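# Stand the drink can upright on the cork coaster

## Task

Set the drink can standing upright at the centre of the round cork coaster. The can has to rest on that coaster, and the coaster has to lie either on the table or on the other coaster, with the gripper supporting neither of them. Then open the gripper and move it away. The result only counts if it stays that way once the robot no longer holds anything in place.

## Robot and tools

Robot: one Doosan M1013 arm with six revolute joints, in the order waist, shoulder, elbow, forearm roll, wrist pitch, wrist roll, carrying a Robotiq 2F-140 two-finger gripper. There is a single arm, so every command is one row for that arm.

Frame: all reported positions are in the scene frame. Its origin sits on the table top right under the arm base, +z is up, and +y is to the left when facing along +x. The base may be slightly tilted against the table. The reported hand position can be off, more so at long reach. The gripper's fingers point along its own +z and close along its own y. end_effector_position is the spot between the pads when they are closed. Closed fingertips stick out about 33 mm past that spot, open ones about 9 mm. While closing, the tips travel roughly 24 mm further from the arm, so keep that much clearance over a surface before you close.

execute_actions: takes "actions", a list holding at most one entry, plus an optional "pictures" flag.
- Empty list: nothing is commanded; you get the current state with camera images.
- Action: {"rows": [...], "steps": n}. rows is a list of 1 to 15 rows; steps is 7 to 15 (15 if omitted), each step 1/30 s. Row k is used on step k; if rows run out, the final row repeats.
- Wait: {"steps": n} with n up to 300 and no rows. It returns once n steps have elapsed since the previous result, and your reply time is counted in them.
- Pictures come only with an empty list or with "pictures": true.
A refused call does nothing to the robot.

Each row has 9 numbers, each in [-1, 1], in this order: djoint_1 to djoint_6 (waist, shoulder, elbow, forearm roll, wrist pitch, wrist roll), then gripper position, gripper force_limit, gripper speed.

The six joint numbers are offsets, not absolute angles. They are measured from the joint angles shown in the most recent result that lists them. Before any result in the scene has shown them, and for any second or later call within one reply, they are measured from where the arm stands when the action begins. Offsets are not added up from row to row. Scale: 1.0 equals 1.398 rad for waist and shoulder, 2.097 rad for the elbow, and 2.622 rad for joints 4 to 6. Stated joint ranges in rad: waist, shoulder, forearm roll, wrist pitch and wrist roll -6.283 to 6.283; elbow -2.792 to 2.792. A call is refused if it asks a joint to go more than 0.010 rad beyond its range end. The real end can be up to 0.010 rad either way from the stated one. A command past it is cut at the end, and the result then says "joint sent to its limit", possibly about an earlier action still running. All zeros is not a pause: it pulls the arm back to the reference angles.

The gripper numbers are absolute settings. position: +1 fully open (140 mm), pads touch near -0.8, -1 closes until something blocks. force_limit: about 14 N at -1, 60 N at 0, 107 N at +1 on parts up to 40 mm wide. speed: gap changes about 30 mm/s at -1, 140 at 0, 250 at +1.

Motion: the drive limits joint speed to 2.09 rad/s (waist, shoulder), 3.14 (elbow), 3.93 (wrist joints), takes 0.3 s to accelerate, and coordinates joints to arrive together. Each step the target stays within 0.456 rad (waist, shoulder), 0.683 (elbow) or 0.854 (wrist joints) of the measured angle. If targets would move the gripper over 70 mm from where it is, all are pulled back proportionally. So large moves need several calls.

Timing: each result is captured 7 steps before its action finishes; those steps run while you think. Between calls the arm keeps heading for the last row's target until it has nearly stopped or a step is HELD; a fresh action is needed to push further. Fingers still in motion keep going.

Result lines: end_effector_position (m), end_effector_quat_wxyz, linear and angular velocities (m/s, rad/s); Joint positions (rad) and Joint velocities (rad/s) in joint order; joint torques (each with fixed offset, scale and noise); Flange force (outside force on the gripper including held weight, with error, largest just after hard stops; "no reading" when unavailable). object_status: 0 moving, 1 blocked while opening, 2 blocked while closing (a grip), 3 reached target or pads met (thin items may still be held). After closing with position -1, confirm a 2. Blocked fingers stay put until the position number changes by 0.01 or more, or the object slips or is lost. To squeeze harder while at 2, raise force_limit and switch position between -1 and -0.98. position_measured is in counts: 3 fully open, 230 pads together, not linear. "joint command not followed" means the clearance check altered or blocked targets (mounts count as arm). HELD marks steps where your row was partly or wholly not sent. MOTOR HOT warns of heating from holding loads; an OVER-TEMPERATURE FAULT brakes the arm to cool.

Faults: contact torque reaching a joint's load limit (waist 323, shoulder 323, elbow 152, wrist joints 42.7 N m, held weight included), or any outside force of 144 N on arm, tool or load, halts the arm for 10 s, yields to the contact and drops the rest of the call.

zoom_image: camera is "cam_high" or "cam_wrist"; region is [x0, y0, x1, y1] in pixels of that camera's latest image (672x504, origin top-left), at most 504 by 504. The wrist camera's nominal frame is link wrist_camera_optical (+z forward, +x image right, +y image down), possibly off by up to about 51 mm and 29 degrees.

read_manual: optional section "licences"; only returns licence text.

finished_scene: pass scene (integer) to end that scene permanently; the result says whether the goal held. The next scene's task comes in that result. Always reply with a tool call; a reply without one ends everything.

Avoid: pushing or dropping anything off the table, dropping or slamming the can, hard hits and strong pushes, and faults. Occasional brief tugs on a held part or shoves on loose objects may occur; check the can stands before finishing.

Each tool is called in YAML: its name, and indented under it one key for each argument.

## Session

execute_actions:
  actions: []

Scene clock: 0.00 s of 3820.00 s.
end_effector_position=(+0.1512, -0.1619, +0.2487) position_measured=3 object_status=3 end_effector_quat_wxyz=(-0.019, +0.962, -0.221, -0.157) end_effector_velocity=(-0.001, +0.001, -0.000) end_effector_angular_velocity=(+0.002, +0.002, -0.000)
Joint positions: [-0.766 -0.279  2.369 -0.137  1.342  1.303]
Joint velocities: [ 0.    -0.     0.001  0.001  0.002  0.   ]
Joint torques (N m, as the joint torque sensors report them, + toward a larger angle): no reading
Flange force (N, the push that the arm receives, along the gripper's own x y z axes): no reading

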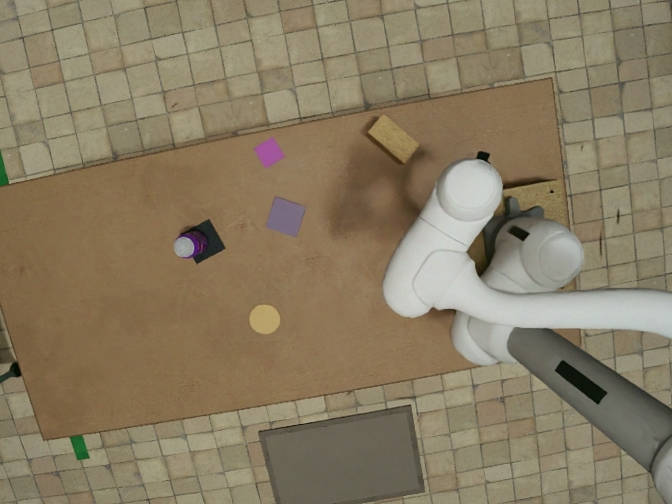

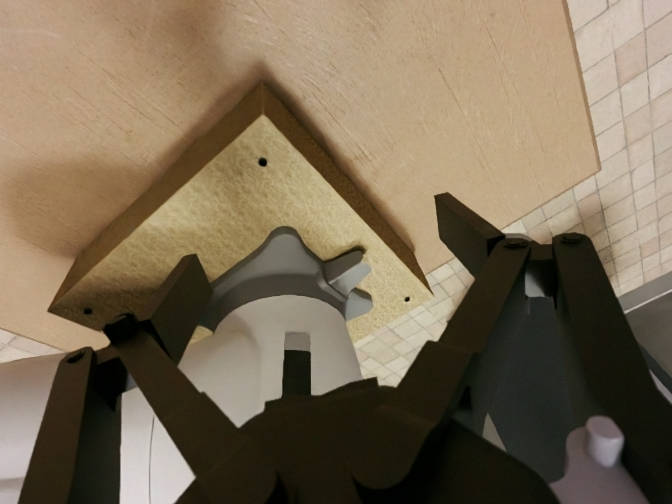

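execute_actions:
  actions:
    - {"rows":[[0.4082,0.6665,-0.5821,0.0523,-0.0005,0.0276,1,0,0]]}

execute_actions:
  actions:
    - {"steps":55}
  pictures: true

Scene clock: 0.77 s of 3820.00 s.
end_effector_position=(+0.2372, -0.1932, +0.2805) position_measured=3 object_status=3 end_effector_quat_wxyz=(-0.011, +0.973, -0.189, -0.131) end_effector_velocity=(+0.420, -0.116, +0.141) end_effector_angular_velocity=(-0.076, -0.236, +0.337)
Joint positions: [-0.671 -0.183  2.226 -0.11   1.342  1.317]
Joint velocities: [ 0.447  0.447 -0.671  0.115 -0.     0.059]
Joint torques (N m, as the joint torque sensors report them, + toward a larger angle): [  1.92 -11.94 -34.71   3.87   0.45   0.09]
Flange force (N, the push that the arm receives, along the gripper's own x y z axes): [-8.0 2.4 -4.1]
Steps of this call (steps 1 to 15: nothing new was sent; steps 16 to 23: the first 8 steps of this action). Readings (joint positions | what the end effector reports):
16: [-0.766 -0.279 2.369 -0.137 1.342 1.303] | position_measured=3 object_status=3
17: [-0.762 -0.275 2.364 -0.137 1.342 1.303] | position_measured=3 object_status=3
19: [-0.734 -0.247 2.321 -0.128 1.342 1.308] | position_measured=3 object_status=3
23: the state above

Scene clock: 2.60 s of 3820.00 s.
end_effector_position=(+0.9088, -0.1508, +0.2800) position_measured=3 object_status=3 end_effector_quat_wxyz=(-0.002, +1.000, -0.003, +0.001) end_effector_velocity=(+0.001, -0.001, -0.002) end_effector_angular_velocity=(+0.000, +0.001, -0.001)
Joint positions: [-0.195  0.653  1.148 -0.     1.341  1.376]
Joint velocities: [-0.001  0.003 -0.002 -0.    -0.    -0.   ]
Joint torques (N m, as the joint torque sensors report them, + toward a larger angle): [   0.68 -104.2   -39.12    4.35   -0.19    0.12]
Flange force (N, the push that the arm receives, along the gripper's own x y z axes): [5.3 2.3 -1.6]
Kept back: nothing.
Steps of this call (steps 1 to 7: the last 7 steps of your previous action; steps 8 to 55: the robot went on to your last target). Readings (joint positions | what the end effector reports):
1: [-0.656 -0.168 2.203 -0.106 1.342 1.319] | position_measured=3 object_status=3
2: [-0.640 -0.153 2.181 -0.103 1.342 1.321] | position_measured=3 object_status=3
4: [-0.610 -0.123 2.135 -0.096 1.342 1.325] | position_measured=3 object_status=3
8: [-0.555 -0.062 2.044 -0.083 1.342 1.332] | position_measured=3 object_status=3
55: the state above

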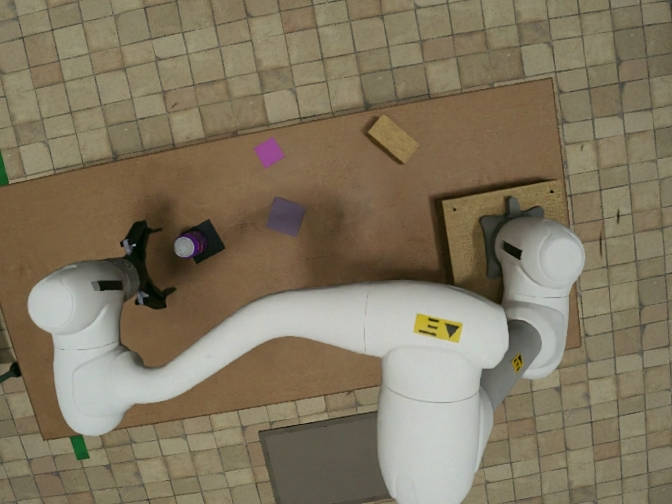

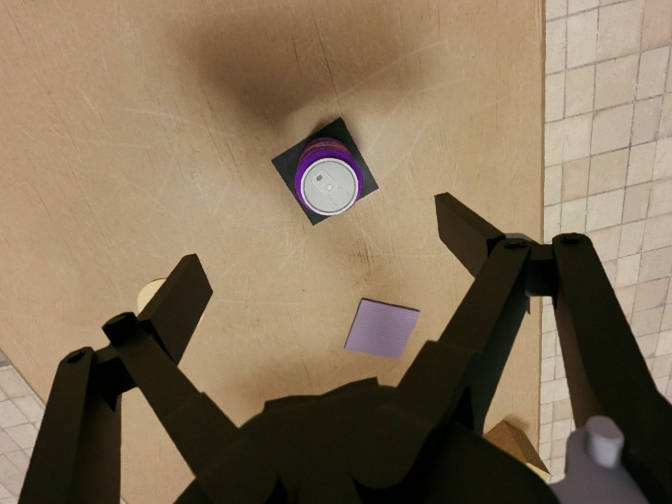

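execute_actions:
  actions:
    - {"rows":[[-0.0111,0.0523,0.0554,0,-0.0723,-0.006,1,0,0]]}

execute_actions:
  actions:
    - {"steps":9}
  pictures: true

Scene clock: 3.23 s of 3820.00 s.
end_effector_position=(+0.9099, -0.1616, +0.1783) position_measured=3 object_status=3 end_effector_quat_wxyz=(-0.002, +1.000, -0.003, +0.001) end_effector_velocity=(-0.034, -0.042, -0.420) end_effector_angular_velocity=(+0.007, +0.030, -0.002)
Joint positions: [-0.207  0.711  1.239 -0.     1.192  1.364]
Joint velocities: [-0.055  0.239  0.384  0.001 -0.592 -0.053]
Joint torques (N m, as the joint torque sensors report them, + toward a larger angle): [   2.14 -120.51  -40.78    4.91    0.33    0.21]
Flange force (N, the push that the arm receives, along the gripper's own x y z axes): [11.1 1.8 0.6]
Steps of this call (steps 1 to 11: the robot went on to your last target; steps 12 to 19: the first 8 steps of this action). Readings (joint positions | what the end effector reports):
12: [-0.195 0.653 1.148 -0.000 1.341 1.376] | position_measured=3 object_status=3
13: [-0.195 0.656 1.151 0.000 1.333 1.376] | position_measured=3 object_status=3
15: [-0.199 0.674 1.181 0.000 1.285 1.372] | position_measured=3 object_status=3
19: the state above

Scene clock: 3.53 s of 3820.00 s.
end_effector_position=(+0.9080, -0.1645, +0.1513) position_measured=3 object_status=3 end_effector_quat_wxyz=(-0.002, +1.000, -0.003, +0.001) end_effector_velocity=(+0.000, -0.001, -0.003) end_effector_angular_velocity=(+0.000, -0.000, -0.000)
Joint positions: [-0.21   0.726  1.264 -0.     1.151  1.36 ]
Joint velocities: [-0.001  0.002  0.002  0.    -0.004 -0.001]
Joint torques (N m, as the joint torque sensors report them, + toward a larger angle): [   0.79 -111.72  -35.24    4.15   -0.08    0.06]
Flange force (N, the push that the arm receives, along the gripper's own x y z axes): [15.4 3.4 0.6]
Kept back: nothing.
Steps of this call (steps 1 to 7: the last 7 steps of your previous action; steps 8 to 9: the robot went on to your last target). Readings (joint positions | what the end effector reports):
1: [-0.208 0.717 1.250 -0.000 1.175 1.362] | position_measured=3 object_status=3
2: [-0.209 0.722 1.257 -0.000 1.163 1.361] | position_measured=3 object_status=3
4: [-0.210 0.725 1.262 -0.000 1.155 1.360] | position_measured=3 object_status=3
8: [-0.210 0.726 1.264 -0.000 1.152 1.360] | position_measured=3 object_status=3
9: the state above

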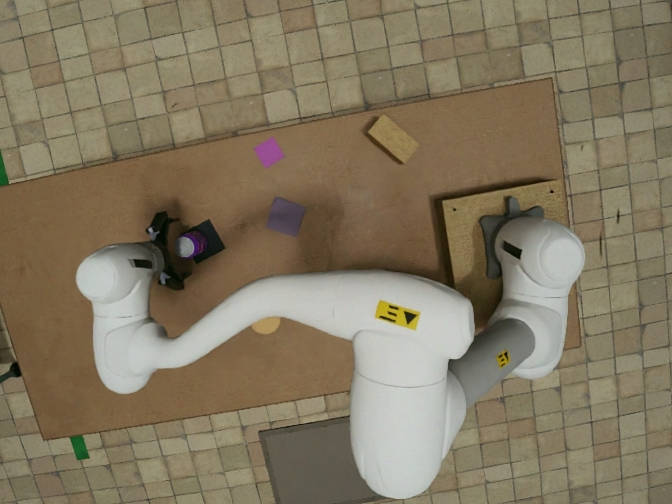

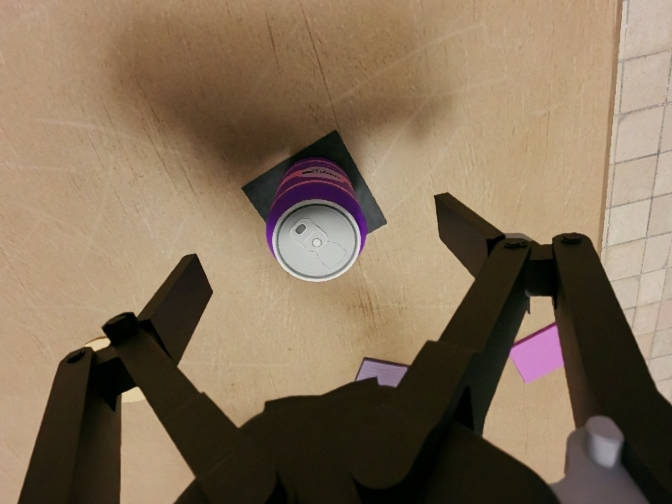

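execute_actions:
  actions:
    - {"rows":[[-0.0005,0.006,0.0034,0,-0.006,0,1,0,0],[-0.001,0.012,0.0069,0,-0.012,0,1,0,0],[-0.0015,0.0185,0.0103,0,-0.018,0,0.5,0,0],[-0.002,0.025,0.0138,0,-0.024,0,0.5,0,0],[-0.002,0.0309,0.0172,0,-0.0302,0,0.5,0,0]],"steps":13}

execute_actions:
  actions:
    - {"rows":[[0,0,0,0,0,0,-1,0,0]]}

execute_actions:
  actions:
    - {"steps":10}
  pictures: true

Scene clock: 4.07 s of 3820.00 s.
end_effector_position=(+0.9081, -0.1662, +0.1152) position_measured=22 object_status=0 end_effector_quat_wxyz=(-0.002, +1.000, -0.004, +0.001) end_effector_velocity=(-0.007, -0.009, -0.298) end_effector_angular_velocity=(+0.002, +0.009, -0.011)
Joint positions: [-0.212  0.753  1.287 -0.     1.103  1.36 ]
Joint velocities: [-0.013  0.222  0.187 -0.001 -0.4   -0.001]
Joint torques (N m, as the joint torque sensors report them, + toward a larger angle): [   1.55 -103.95  -34.24    4.     -0.43    0.01]
Flange force (N, the push that the arm receives, along the gripper's own x y z axes): [4.2 0.7 0.0]
Steps of this call (steps 1 to 10: the robot went on to your last target; steps 11 to 16: the first 6 steps of this action). Readings (joint positions | what the end effector reports):
11: [-0.211 0.726 1.264 -0.000 1.151 1.360] | position_measured=3 object_status=3
12: [-0.211 0.728 1.266 -0.000 1.147 1.360] | position_measured=3 object_status=3
14: [-0.211 0.738 1.275 -0.000 1.128 1.360] | position_measured=6 object_status=0
16: the state above

Scene clock: 4.57 s of 3820.00 s.
end_effector_position=(+0.9077, -0.1667, +0.0938) position_measured=115 object_status=0 end_effector_quat_wxyz=(-0.002, +1.000, -0.004, +0.001) end_effector_velocity=(+0.001, +0.000, +0.002) end_effector_angular_velocity=(-0.000, -0.003, -0.001)
Joint positions: [-0.213  0.769  1.3   -0.     1.073  1.36 ]
Joint velocities: [ 0.001 -0.001 -0.001  0.    -0.001  0.001]
Joint torques (N m, as the joint torque sensors report them, + toward a larger angle): [  -3.44 -108.36  -34.58    3.01   -0.41   -0.09]
Flange force (N, the push that the arm receives, along the gripper's own x y z axes): [6.9 -2.9 -1.9]
Steps of this call (steps 1 to 7: the last 7 steps of your previous action; steps 8 to 15: the first 8 steps of this action, its rows measured from where the robot was after step 7). Readings (joint positions | what the end effector reports):
7: [-0.213 0.769 1.300 -0.000 1.073 1.360] | position_measured=66 object_status=0
8: [-0.213 0.769 1.300 -0.000 1.073 1.360] | position_measured=66 object_status=0
9: [-0.213 0.769 1.300 -0.000 1.073 1.360] | position_measured=70 object_status=0
11: [-0.213 0.769 1.300 -0.000 1.073 1.360] | position_measured=85 object_status=0
15: the state above

Scene clock: 4.90 s of 3820.00 s.
end_effector_position=(+0.9077, -0.1668, +0.0939) position_measured=133 object_status=2 end_effector_quat_wxyz=(-0.002, +1.000, -0.004, +0.001) end_effector_velocity=(+0.000, -0.001, +0.000) end_effector_angular_velocity=(-0.000, -0.001, +0.000)
Joint positions: [-0.213  0.769  1.3   -0.     1.073  1.36 ]
Joint velocities: [-0.001 -0.    -0.    -0.    -0.    -0.001]
Joint torques (N m, as the joint torque sensors report them, + toward a larger angle): [   1.17 -103.02  -31.23    4.35    0.15   -0.24]
Flange force (N, the push that the arm receives, along the gripper's own x y z axes): [6.6 1.6 -6.9]
Kept back: nothing.
Steps of this call (steps 1 to 7: the last 7 steps of your previous action; steps 8 to 10: the robot went on to your last target). Readings (joint positions | what the end effector reports):
1: [-0.213 0.769 1.300 -0.000 1.073 1.360] | position_measured=123 object_status=0
2: [-0.213 0.769 1.300 -0.000 1.073 1.360] | position_measured=130 object_status=0
4: [-0.213 0.769 1.300 -0.000 1.073 1.360] | position_measured=133 object_status=0
8: [-0.213 0.769 1.300 -0.000 1.073 1.360] | position_measured=133 object_status=2
10: the state above

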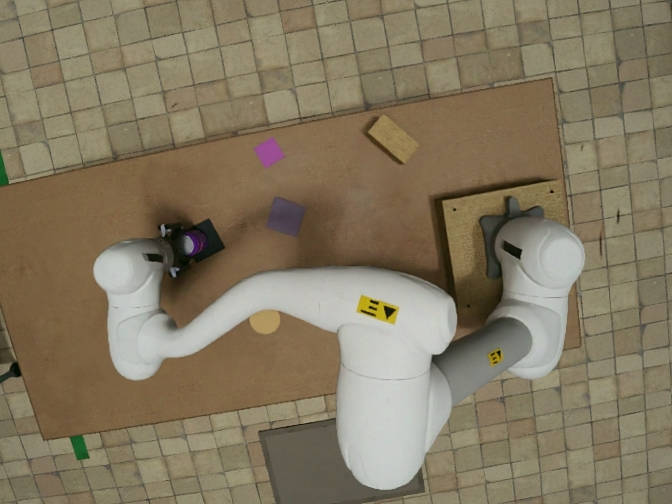

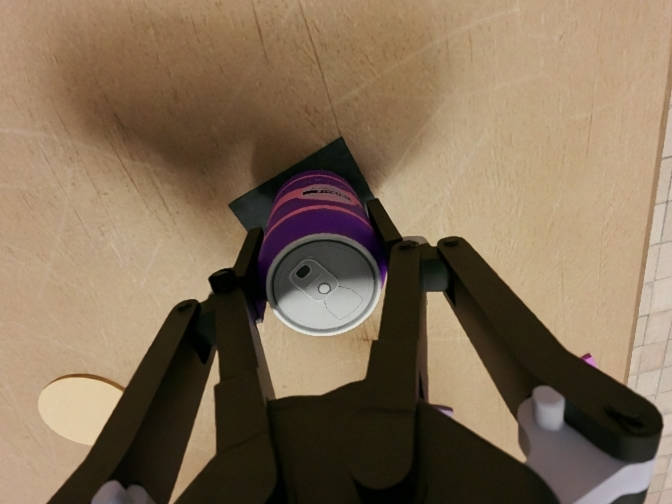

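execute_actions:
  actions:
    - {"rows":[[0,-0.002,-0.001,0,0.002,0,-1,0,0],[0,-0.005,-0.0028,0,0.0049,0,-1,0,0],[0,-0.009,-0.005,0,0.0088,0,-1,0,0],[0,-0.013,-0.0072,0,0.0127,0,-1,0,0],[0,-0.017,-0.0095,0,0.0166,0,-1,0,0],[0,-0.02,-0.011,0,0.0195,0,-1,0,0],[0.005,-0.025,-0.008,0,0.0197,0.003,-1,0,0],[0.015,-0.033,0,0,0.0176,0.008,-1,0,0],[0.03,-0.044,0.013,0,0.013,0.016,-1,0,0],[0.219,-0.1869,0.1796,0,-0.0441,0.1159,-1,0,0]]}

execute_actions:
  actions:
    - {"steps":30}
  pictures: true

zoom_image:
  camera: "cam_wrist"
  region: [210,110,420,270]

Scene clock: 5.67 s of 3820.00 s.
end_effector_position=(+0.9077, -0.1661, +0.1252) position_measured=133 object_status=2 end_effector_quat_wxyz=(-0.002, +1.000, -0.004, +0.001) end_effector_velocity=(-0.015, +0.068, +0.152) end_effector_angular_velocity=(-0.004, -0.021, -0.014)
Joint positions: [-0.212  0.744  1.282 -0.     1.114  1.361]
Joint velocities: [ 0.069 -0.164 -0.001  0.001  0.143  0.083]
Joint torques (N m, as the joint torque sensors report them, + toward a larger angle): [  17.14 -104.55  -29.73    3.65    0.05   -0.51]
Flange force (N, the push that the arm receives, along the gripper's own x y z axes): [5.2 3.8 1.2]
Steps of this call (steps 1 to 15: the robot went on to your last target; steps 16 to 23: the first 8 steps of this action). Readings (joint positions | what the end effector reports):
16: [-0.213 0.769 1.300 -0.000 1.073 1.360] | position_measured=133 object_status=2
17: [-0.213 0.768 1.299 -0.000 1.075 1.360] | position_measured=133 object_status=2
19: [-0.213 0.763 1.295 -0.000 1.084 1.360] | position_measured=133 object_status=2
23: the state above

Scene clock: 6.67 s of 3820.00 s.
end_effector_position=(+0.7527, +0.1000, +0.1364) position_measured=133 object_status=2 end_effector_quat_wxyz=(-0.002, +1.000, -0.003, +0.001) end_effector_velocity=(-0.001, +0.001, +0.000) end_effector_angular_velocity=(-0.000, -0.001, +0.001)
Joint positions: [ 0.093  0.507  1.676 -0.     0.957  1.664]
Joint velocities: [ 0.002 -0.001  0.002 -0.    -0.001  0.001]
Joint torques (N m, as the joint torque sensors report them, + toward a larger angle): [ -0.45 -87.32 -33.71   3.47  -0.05   0.14]
Flange force (N, the push that the arm receives, along the gripper's own x y z axes): [5.2 -1.5 2.7]
Kept back: nothing.
Steps of this call (steps 1 to 7: the last 7 steps of your previous action; steps 8 to 30: the robot went on to your last target). Readings (joint positions | what the end effector reports):
1: [-0.208 0.738 1.285 -0.000 1.117 1.366] | position_measured=133 object_status=2
2: [-0.199 0.730 1.294 -0.000 1.117 1.375] | position_measured=133 object_status=2
4: [-0.172 0.709 1.330 -0.000 1.103 1.402] | position_measured=133 object_status=2
8: [-0.112 0.663 1.409 -0.000 1.070 1.461] | position_measured=133 object_status=2
30: the state above

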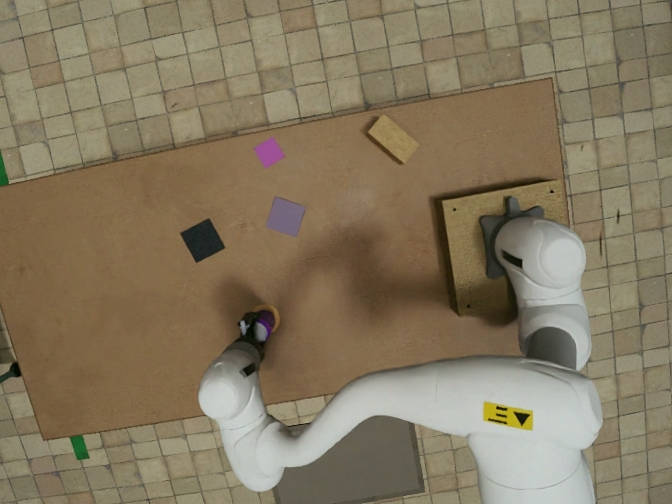

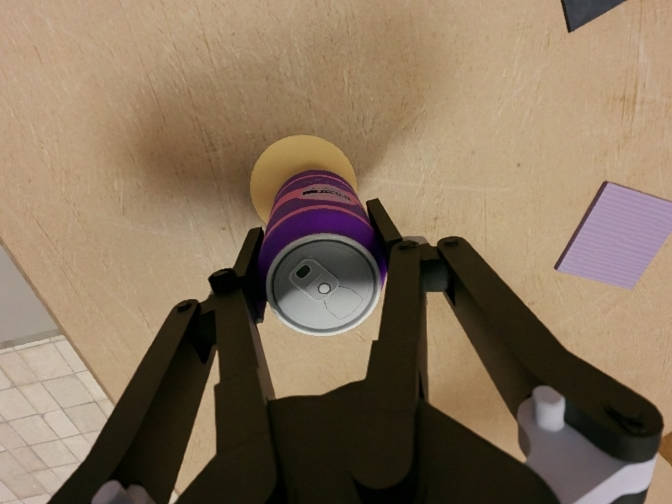

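Region (210, 110, 420, 270) of cam_wrist's 672x504 image, scaled by 2.400, with more detail than that image has; it fills the top 384 rows of this view, and the rest is white.

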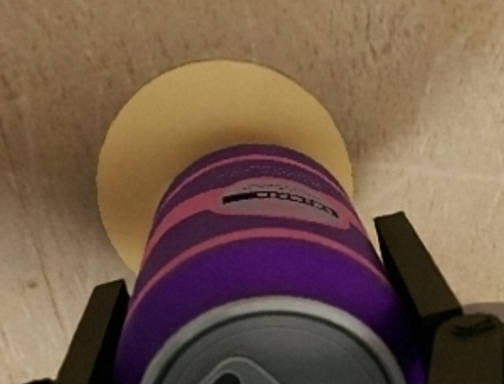

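execute_actions:
  actions:
    - {"rows":[[0.0006,0.0028,0.0003,0,-0.0018,0.0003,-1,0,0],[0.0015,0.007,0.0008,0,-0.0044,0.0008,-1,0,0],[0.0027,0.0126,0.0015,0,-0.0079,0.0014,-1,0,0],[0.0039,0.0182,0.0021,0,-0.0114,0.0021,-1,0,0],[0.0048,0.0224,0.0026,0,-0.0141,0.0026,-1,0,0],[0.0054,0.0252,0.003,0,-0.0158,0.0029,-1,0,0],[0.006,0.028,0.0033,0,-0.0176,0.0032,-1,0,0]],"steps":10}

execute_actions:
  actions:
    - {"steps":11}
  pictures: true

zoom_image:
  camera: "cam_wrist"
  region: [210,110,420,270]

Scene clock: 7.33 s of 3820.00 s.
end_effector_position=(+0.7533, +0.1008, +0.1333) position_measured=133 object_status=2 end_effector_quat_wxyz=(-0.002, +1.000, -0.003, +0.002) end_effector_velocity=(+0.014, +0.016, -0.084) end_effector_angular_velocity=(-0.000, +0.004, -0.000)
Joint positions: [ 0.094  0.511  1.677 -0.     0.953  1.665]
Joint velocities: [ 0.019  0.102  0.016  0.    -0.114  0.019]
Joint torques (N m, as the joint torque sensors report them, + toward a larger angle): [  0.88 -72.77 -29.21   3.39  -0.12  -0.47]
Flange force (N, the push that the arm receives, along the gripper's own x y z axes): [3.4 -1.2 0.3]
Steps of this call (steps 1 to 15: the robot went on to your last target; steps 16 to 17: nothing new was sent; steps 18 to 20: the first 3 steps of this action). Readings (joint positions | what the end effector reports):
18: [0.093 0.507 1.677 -0.000 0.957 1.664] | position_measured=133 object_status=2
19: [0.093 0.508 1.677 -0.000 0.956 1.664] | position_measured=133 object_status=2
20: the state above

Scene clock: 7.70 s of 3820.00 s.
end_effector_position=(+0.7575, +0.1070, +0.1038) position_measured=133 object_status=2 end_effector_quat_wxyz=(-0.002, +1.000, -0.003, +0.001) end_effector_velocity=(+0.001, +0.002, -0.004) end_effector_angular_velocity=(+0.000, -0.001, +0.001)
Joint positions: [ 0.101  0.546  1.683 -0.     0.912  1.672]
Joint velocities: [ 0.002  0.005  0.001  0.    -0.007  0.   ]
Joint torques (N m, as the joint torque sensors report them, + toward a larger angle): [  0.43 -90.5  -32.71   3.51   0.09   0.19]
Flange force (N, the push that the arm receives, along the gripper's own x y z axes): [5.1 -0.5 3.0]
Kept back: nothing.
Steps of this call (steps 1 to 7: the last 7 steps of your previous action; steps 8 to 11: the robot went on to your last target). Readings (joint positions | what the end effector reports):
1: [0.095 0.515 1.678 -0.000 0.948 1.665] | position_measured=133 object_status=2
2: [0.096 0.521 1.679 -0.000 0.941 1.667] | position_measured=133 object_status=2
4: [0.098 0.533 1.681 -0.000 0.928 1.669] | position_measured=133 object_status=2
8: [0.101 0.545 1.683 -0.000 0.913 1.672] | position_measured=133 object_status=2
11: the state above

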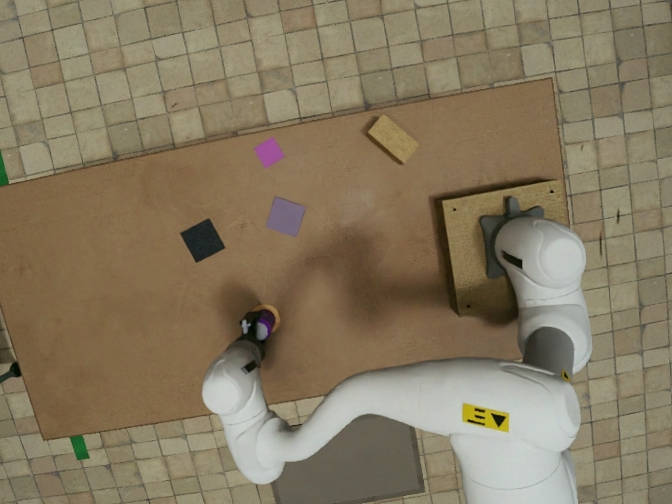

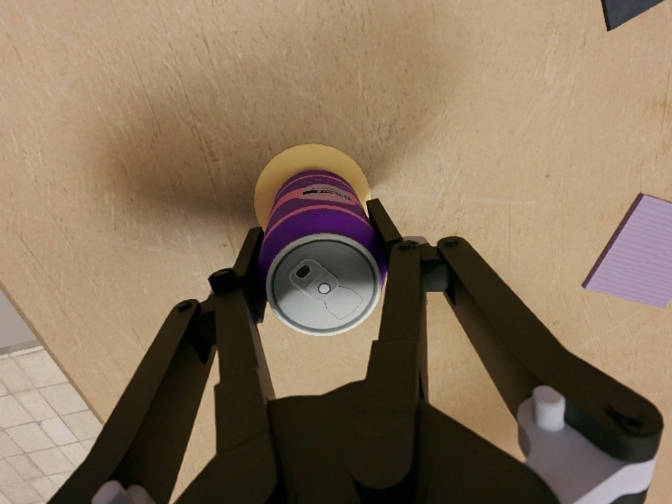

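Region (210, 110, 420, 270) of cam_wrist's 672x504 image, scaled by 2.400, with more detail than that image has; it fills the top 384 rows of this view, and the rest is white.

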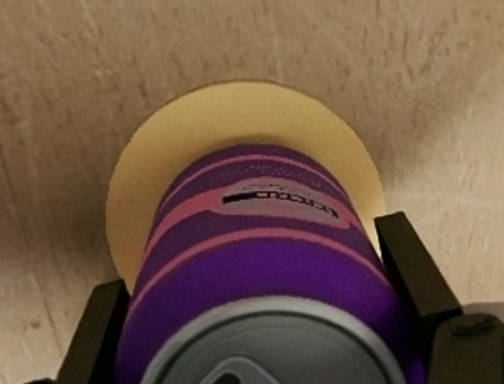

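execute_actions:
  actions:
    - {"rows":[[0.0005,0.002,-0.0008,0,-0.0005,0,-1,0,0],[0.0007,0.003,-0.001,0,-0.001,0,-1,0,0],[0.0007,0.004,-0.001,0,-0.0015,0,-1,0,0],[0.0007,0.0054,-0.0008,0,-0.0023,0,-1,0,0]],"steps":15}

Scene clock: 8.30 s of 3820.00 s.
end_effector_position=(+0.7593, +0.1079, +0.0991) position_measured=133 object_status=2 end_effector_quat_wxyz=(-0.002, +1.000, -0.002, +0.001) end_effector_velocity=(+0.004, +0.001, -0.004) end_effector_angular_velocity=(+0.000, -0.003, +0.001)
Joint positions: [ 0.102  0.553  1.682 -0.     0.906  1.672]
Joint velocities: [ 0.001  0.008 -0.004  0.    -0.007  0.   ]
Joint torques (N m, as the joint torque sensors report them, + toward a larger angle): [ -0.26 -92.52 -33.7    3.38  -0.13   0.18]
Flange force (N, the push that the arm receives, along the gripper's own x y z axes): [4.3 -1.2 4.6]
Steps of this call (steps 1 to 10: the robot went on to your last target; steps 11 to 18: the first 8 steps of this action). Readings (joint positions | what the end effector reports):
11: [0.101 0.547 1.683 -0.000 0.911 1.672] | position_measured=133 object_status=2
12: [0.101 0.547 1.683 -0.000 0.911 1.672] | position_measured=133 object_status=2
14: [0.102 0.550 1.682 -0.000 0.909 1.672] | position_measured=133 object_status=2
18: the state above

execute_actions:
  actions:
    - {"rows":[[0,0.0016,0.0004,0,-0.0012,0,-1,0,0]],"steps":13}

Scene clock: 8.73 s of 3820.00 s.
end_effector_position=(+0.7596, +0.1079, +0.0973) position_measured=133 object_status=2 end_effector_quat_wxyz=(-0.002, +1.000, -0.002, +0.002) end_effector_velocity=(-0.002, +0.001, -0.003) end_effector_angular_velocity=(-0.000, +0.003, +0.003)
Joint positions: [ 0.102  0.555  1.682 -0.     0.903  1.672]
Joint velocities: [ 0.001  0.002  0.005 -0.    -0.004 -0.001]
Joint torques (N m, as the joint torque sensors report them, + toward a larger angle): [  1.08 -90.39 -33.34   3.57  -0.33  -0.02]
Flange force (N, the push that the arm receives, along the gripper's own x y z axes): [3.2 0.4 2.2]
Steps of this call (steps 1 to 7: the last 7 steps of your previous action; steps 8 to 13: the first 6 steps of this action). Readings (joint positions | what the end effector reports):
8: [0.102 0.554 1.682 -0.000 0.905 1.672] | position_measured=133 object_status=2
9: [0.102 0.554 1.682 -0.000 0.905 1.672] | position_measured=133 object_status=2
11: [0.102 0.555 1.682 -0.000 0.903 1.672] | position_measured=133 object_status=2
13: the state above

execute_actions:
  actions:
    - {"rows":[[0,0.0013,0.0005,0,-0.0011,0,-1,0,0]],"steps":13}

Scene clock: 9.17 s of 3820.00 s.
end_effector_position=(+0.7596, +0.1080, +0.0956) position_measured=133 object_status=2 end_effector_quat_wxyz=(-0.002, +1.000, -0.002, +0.002) end_effector_velocity=(+0.000, +0.001, -0.002) end_effector_angular_velocity=(+0.000, -0.001, +0.002)
Joint positions: [ 0.102  0.557  1.683 -0.     0.9    1.672]
Joint velocities: [ 0.001  0.002  0.001 -0.    -0.004 -0.001]
Joint torques (N m, as the joint torque sensors report them, + toward a larger angle): [  1.15 -90.76 -32.85   3.26  -0.36   0.  ]
Flange force (N, the push that the arm receives, along the gripper's own x y z axes): [4.4 0.3 2.5]
Steps of this call (steps 1 to 7: the last 7 steps of your previous action; steps 8 to 13: the first 6 steps of this action). Readings (joint positions | what the end effector reports):
8: [0.102 0.556 1.683 -0.000 0.903 1.672] | position_measured=133 object_status=2
9: [0.102 0.556 1.683 -0.000 0.902 1.672] | position_measured=133 object_status=2
11: [0.102 0.557 1.683 -0.000 0.901 1.672] | position_measured=133 object_status=2
13: the state above

execute_actions:
  actions:
    - {"rows":[[0,0.0012,0.0004,0,-0.001,0,-1,0,0]],"steps":13}

Scene clock: 9.60 s of 3820.00 s.
end_effector_position=(+0.7596, +0.1080, +0.0941) position_measured=133 object_status=2 end_effector_quat_wxyz=(-0.002, +1.000, -0.002, +0.002) end_effector_velocity=(-0.000, +0.001, -0.001) end_effector_angular_velocity=(+0.000, +0.001, +0.001)
Joint positions: [ 0.102  0.559  1.684 -0.     0.898  1.672]
Joint velocities: [ 0.001  0.002  0.     0.    -0.001 -0.   ]
Joint torques (N m, as the joint torque sensors report them, + toward a larger angle): [  0.58 -87.83 -30.99   3.82  -0.54   0.05]
Flange force (N, the push that the arm receives, along the gripper's own x y z axes): [4.7 -0.6 -1.4]
Steps of this call (steps 1 to 7: the last 7 steps of your previous action; steps 8 to 13: the first 6 steps of this action). Readings (joint positions | what the end effector reports):
8: [0.102 0.557 1.683 -0.000 0.900 1.672] | position_measured=133 object_status=2
9: [0.102 0.558 1.683 -0.000 0.899 1.672] | position_measured=133 object_status=2
11: [0.102 0.558 1.684 -0.000 0.898 1.672] | position_measured=133 object_status=2
13: the state above

execute_actions:
  actions:
    - {"rows":[[0,0,0,0,0,0,1,0,0],[0,0,0,0,0,0,1,0,0],[0,0,0,0,0,0,1,0,0],[0,0,0,0,0,0,1,0,0],[0,0,0,0,0,0,1,0,0],[0,0,0,0,0,0,1,0,0],[0,0,0,0,0,0,1,0,0],[0,0,0,0,0,0,1,0,0],[0,-0.1176,-0.079,0,0.126,0,1,0,0]]}

execute_actions:
  actions:
    - {"steps":22}
  pictures: true

Scene clock: 10.17 s of 3820.00 s.
end_effector_position=(+0.7596, +0.1080, +0.0939) position_measured=84 object_status=0 end_effector_quat_wxyz=(-0.002, +1.000, -0.002, +0.002) end_effector_velocity=(+0.000, -0.001, +0.001) end_effector_angular_velocity=(-0.000, -0.001, -0.000)
Joint positions: [ 0.102  0.559  1.684 -0.     0.898  1.672]
Joint velocities: [-0.001 -0.001  0.    -0.    -0.    -0.   ]
Joint torques (N m, as the joint torque sensors report them, + toward a larger angle): [  2.   -89.7  -31.1    3.44   0.02  -0.02]
Flange force (N, the push that the arm receives, along the gripper's own x y z axes): [6.9 1.5 2.1]
Steps of this call (steps 1 to 7: the last 7 steps of your previous action; steps 8 to 9: the robot went on to your last target; steps 10 to 17: the first 8 steps of this action). Readings (joint positions | what the end effector reports):
10: [0.102 0.559 1.684 -0.000 0.898 1.672] | position_measured=133 object_status=0
11: [0.102 0.559 1.684 -0.000 0.898 1.672] | position_measured=133 object_status=0
13: [0.102 0.559 1.684 -0.000 0.898 1.672] | position_measured=114 object_status=0
17: the state above

Scene clock: 10.90 s of 3820.00 s.
end_effector_position=(+0.7577, +0.1068, +0.3011) position_measured=3 object_status=3 end_effector_quat_wxyz=(-0.002, +1.000, -0.002, +0.001) end_effector_velocity=(+0.000, -0.001, +0.004) end_effector_angular_velocity=(+0.000, -0.001, -0.001)
Joint positions: [ 0.102  0.394  1.519 -0.     1.228  1.672]
Joint velocities: [-0.001 -0.003 -0.003 -0.     0.005 -0.   ]
Joint torques (N m, as the joint torque sensors report them, + toward a larger angle): [ -0.17 -81.29 -37.59   4.29   0.14  -0.12]
Flange force (N, the push that the arm receives, along the gripper's own x y z axes): [7.7 -1.8 0.1]
Kept back: nothing.
Steps of this call (steps 1 to 7: the last 7 steps of your previous action; steps 8 to 22: the robot went on to your last target). Readings (joint positions | what the end effector reports):
1: [0.102 0.558 1.684 -0.000 0.898 1.672] | position_measured=76 object_status=0
2: [0.102 0.555 1.681 -0.000 0.905 1.672] | position_measured=69 object_status=0
4: [0.102 0.530 1.655 -0.000 0.956 1.672] | position_measured=54 object_status=0
8: [0.102 0.478 1.603 -0.000 1.060 1.672] | position_measured=23 object_status=0
22: the state above

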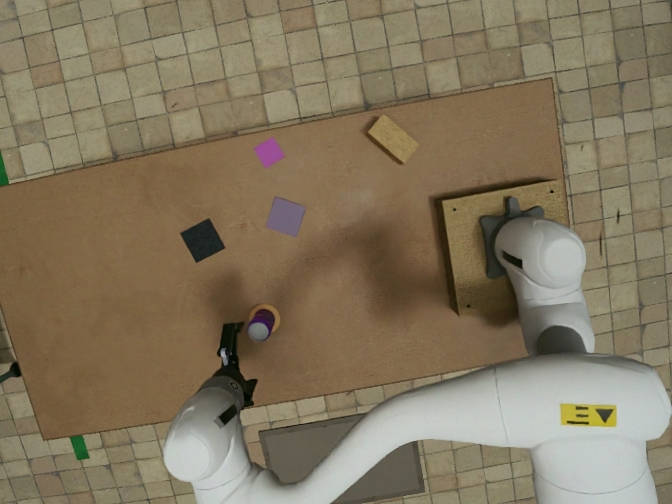

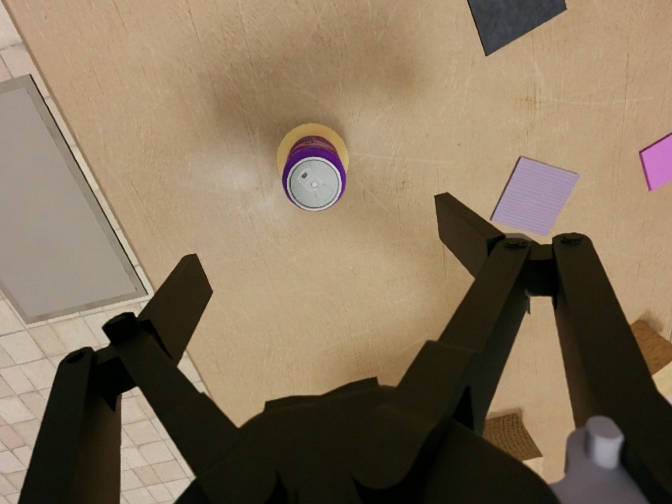

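finished_scene:
  scene: 2

The scene is finished: the task was done.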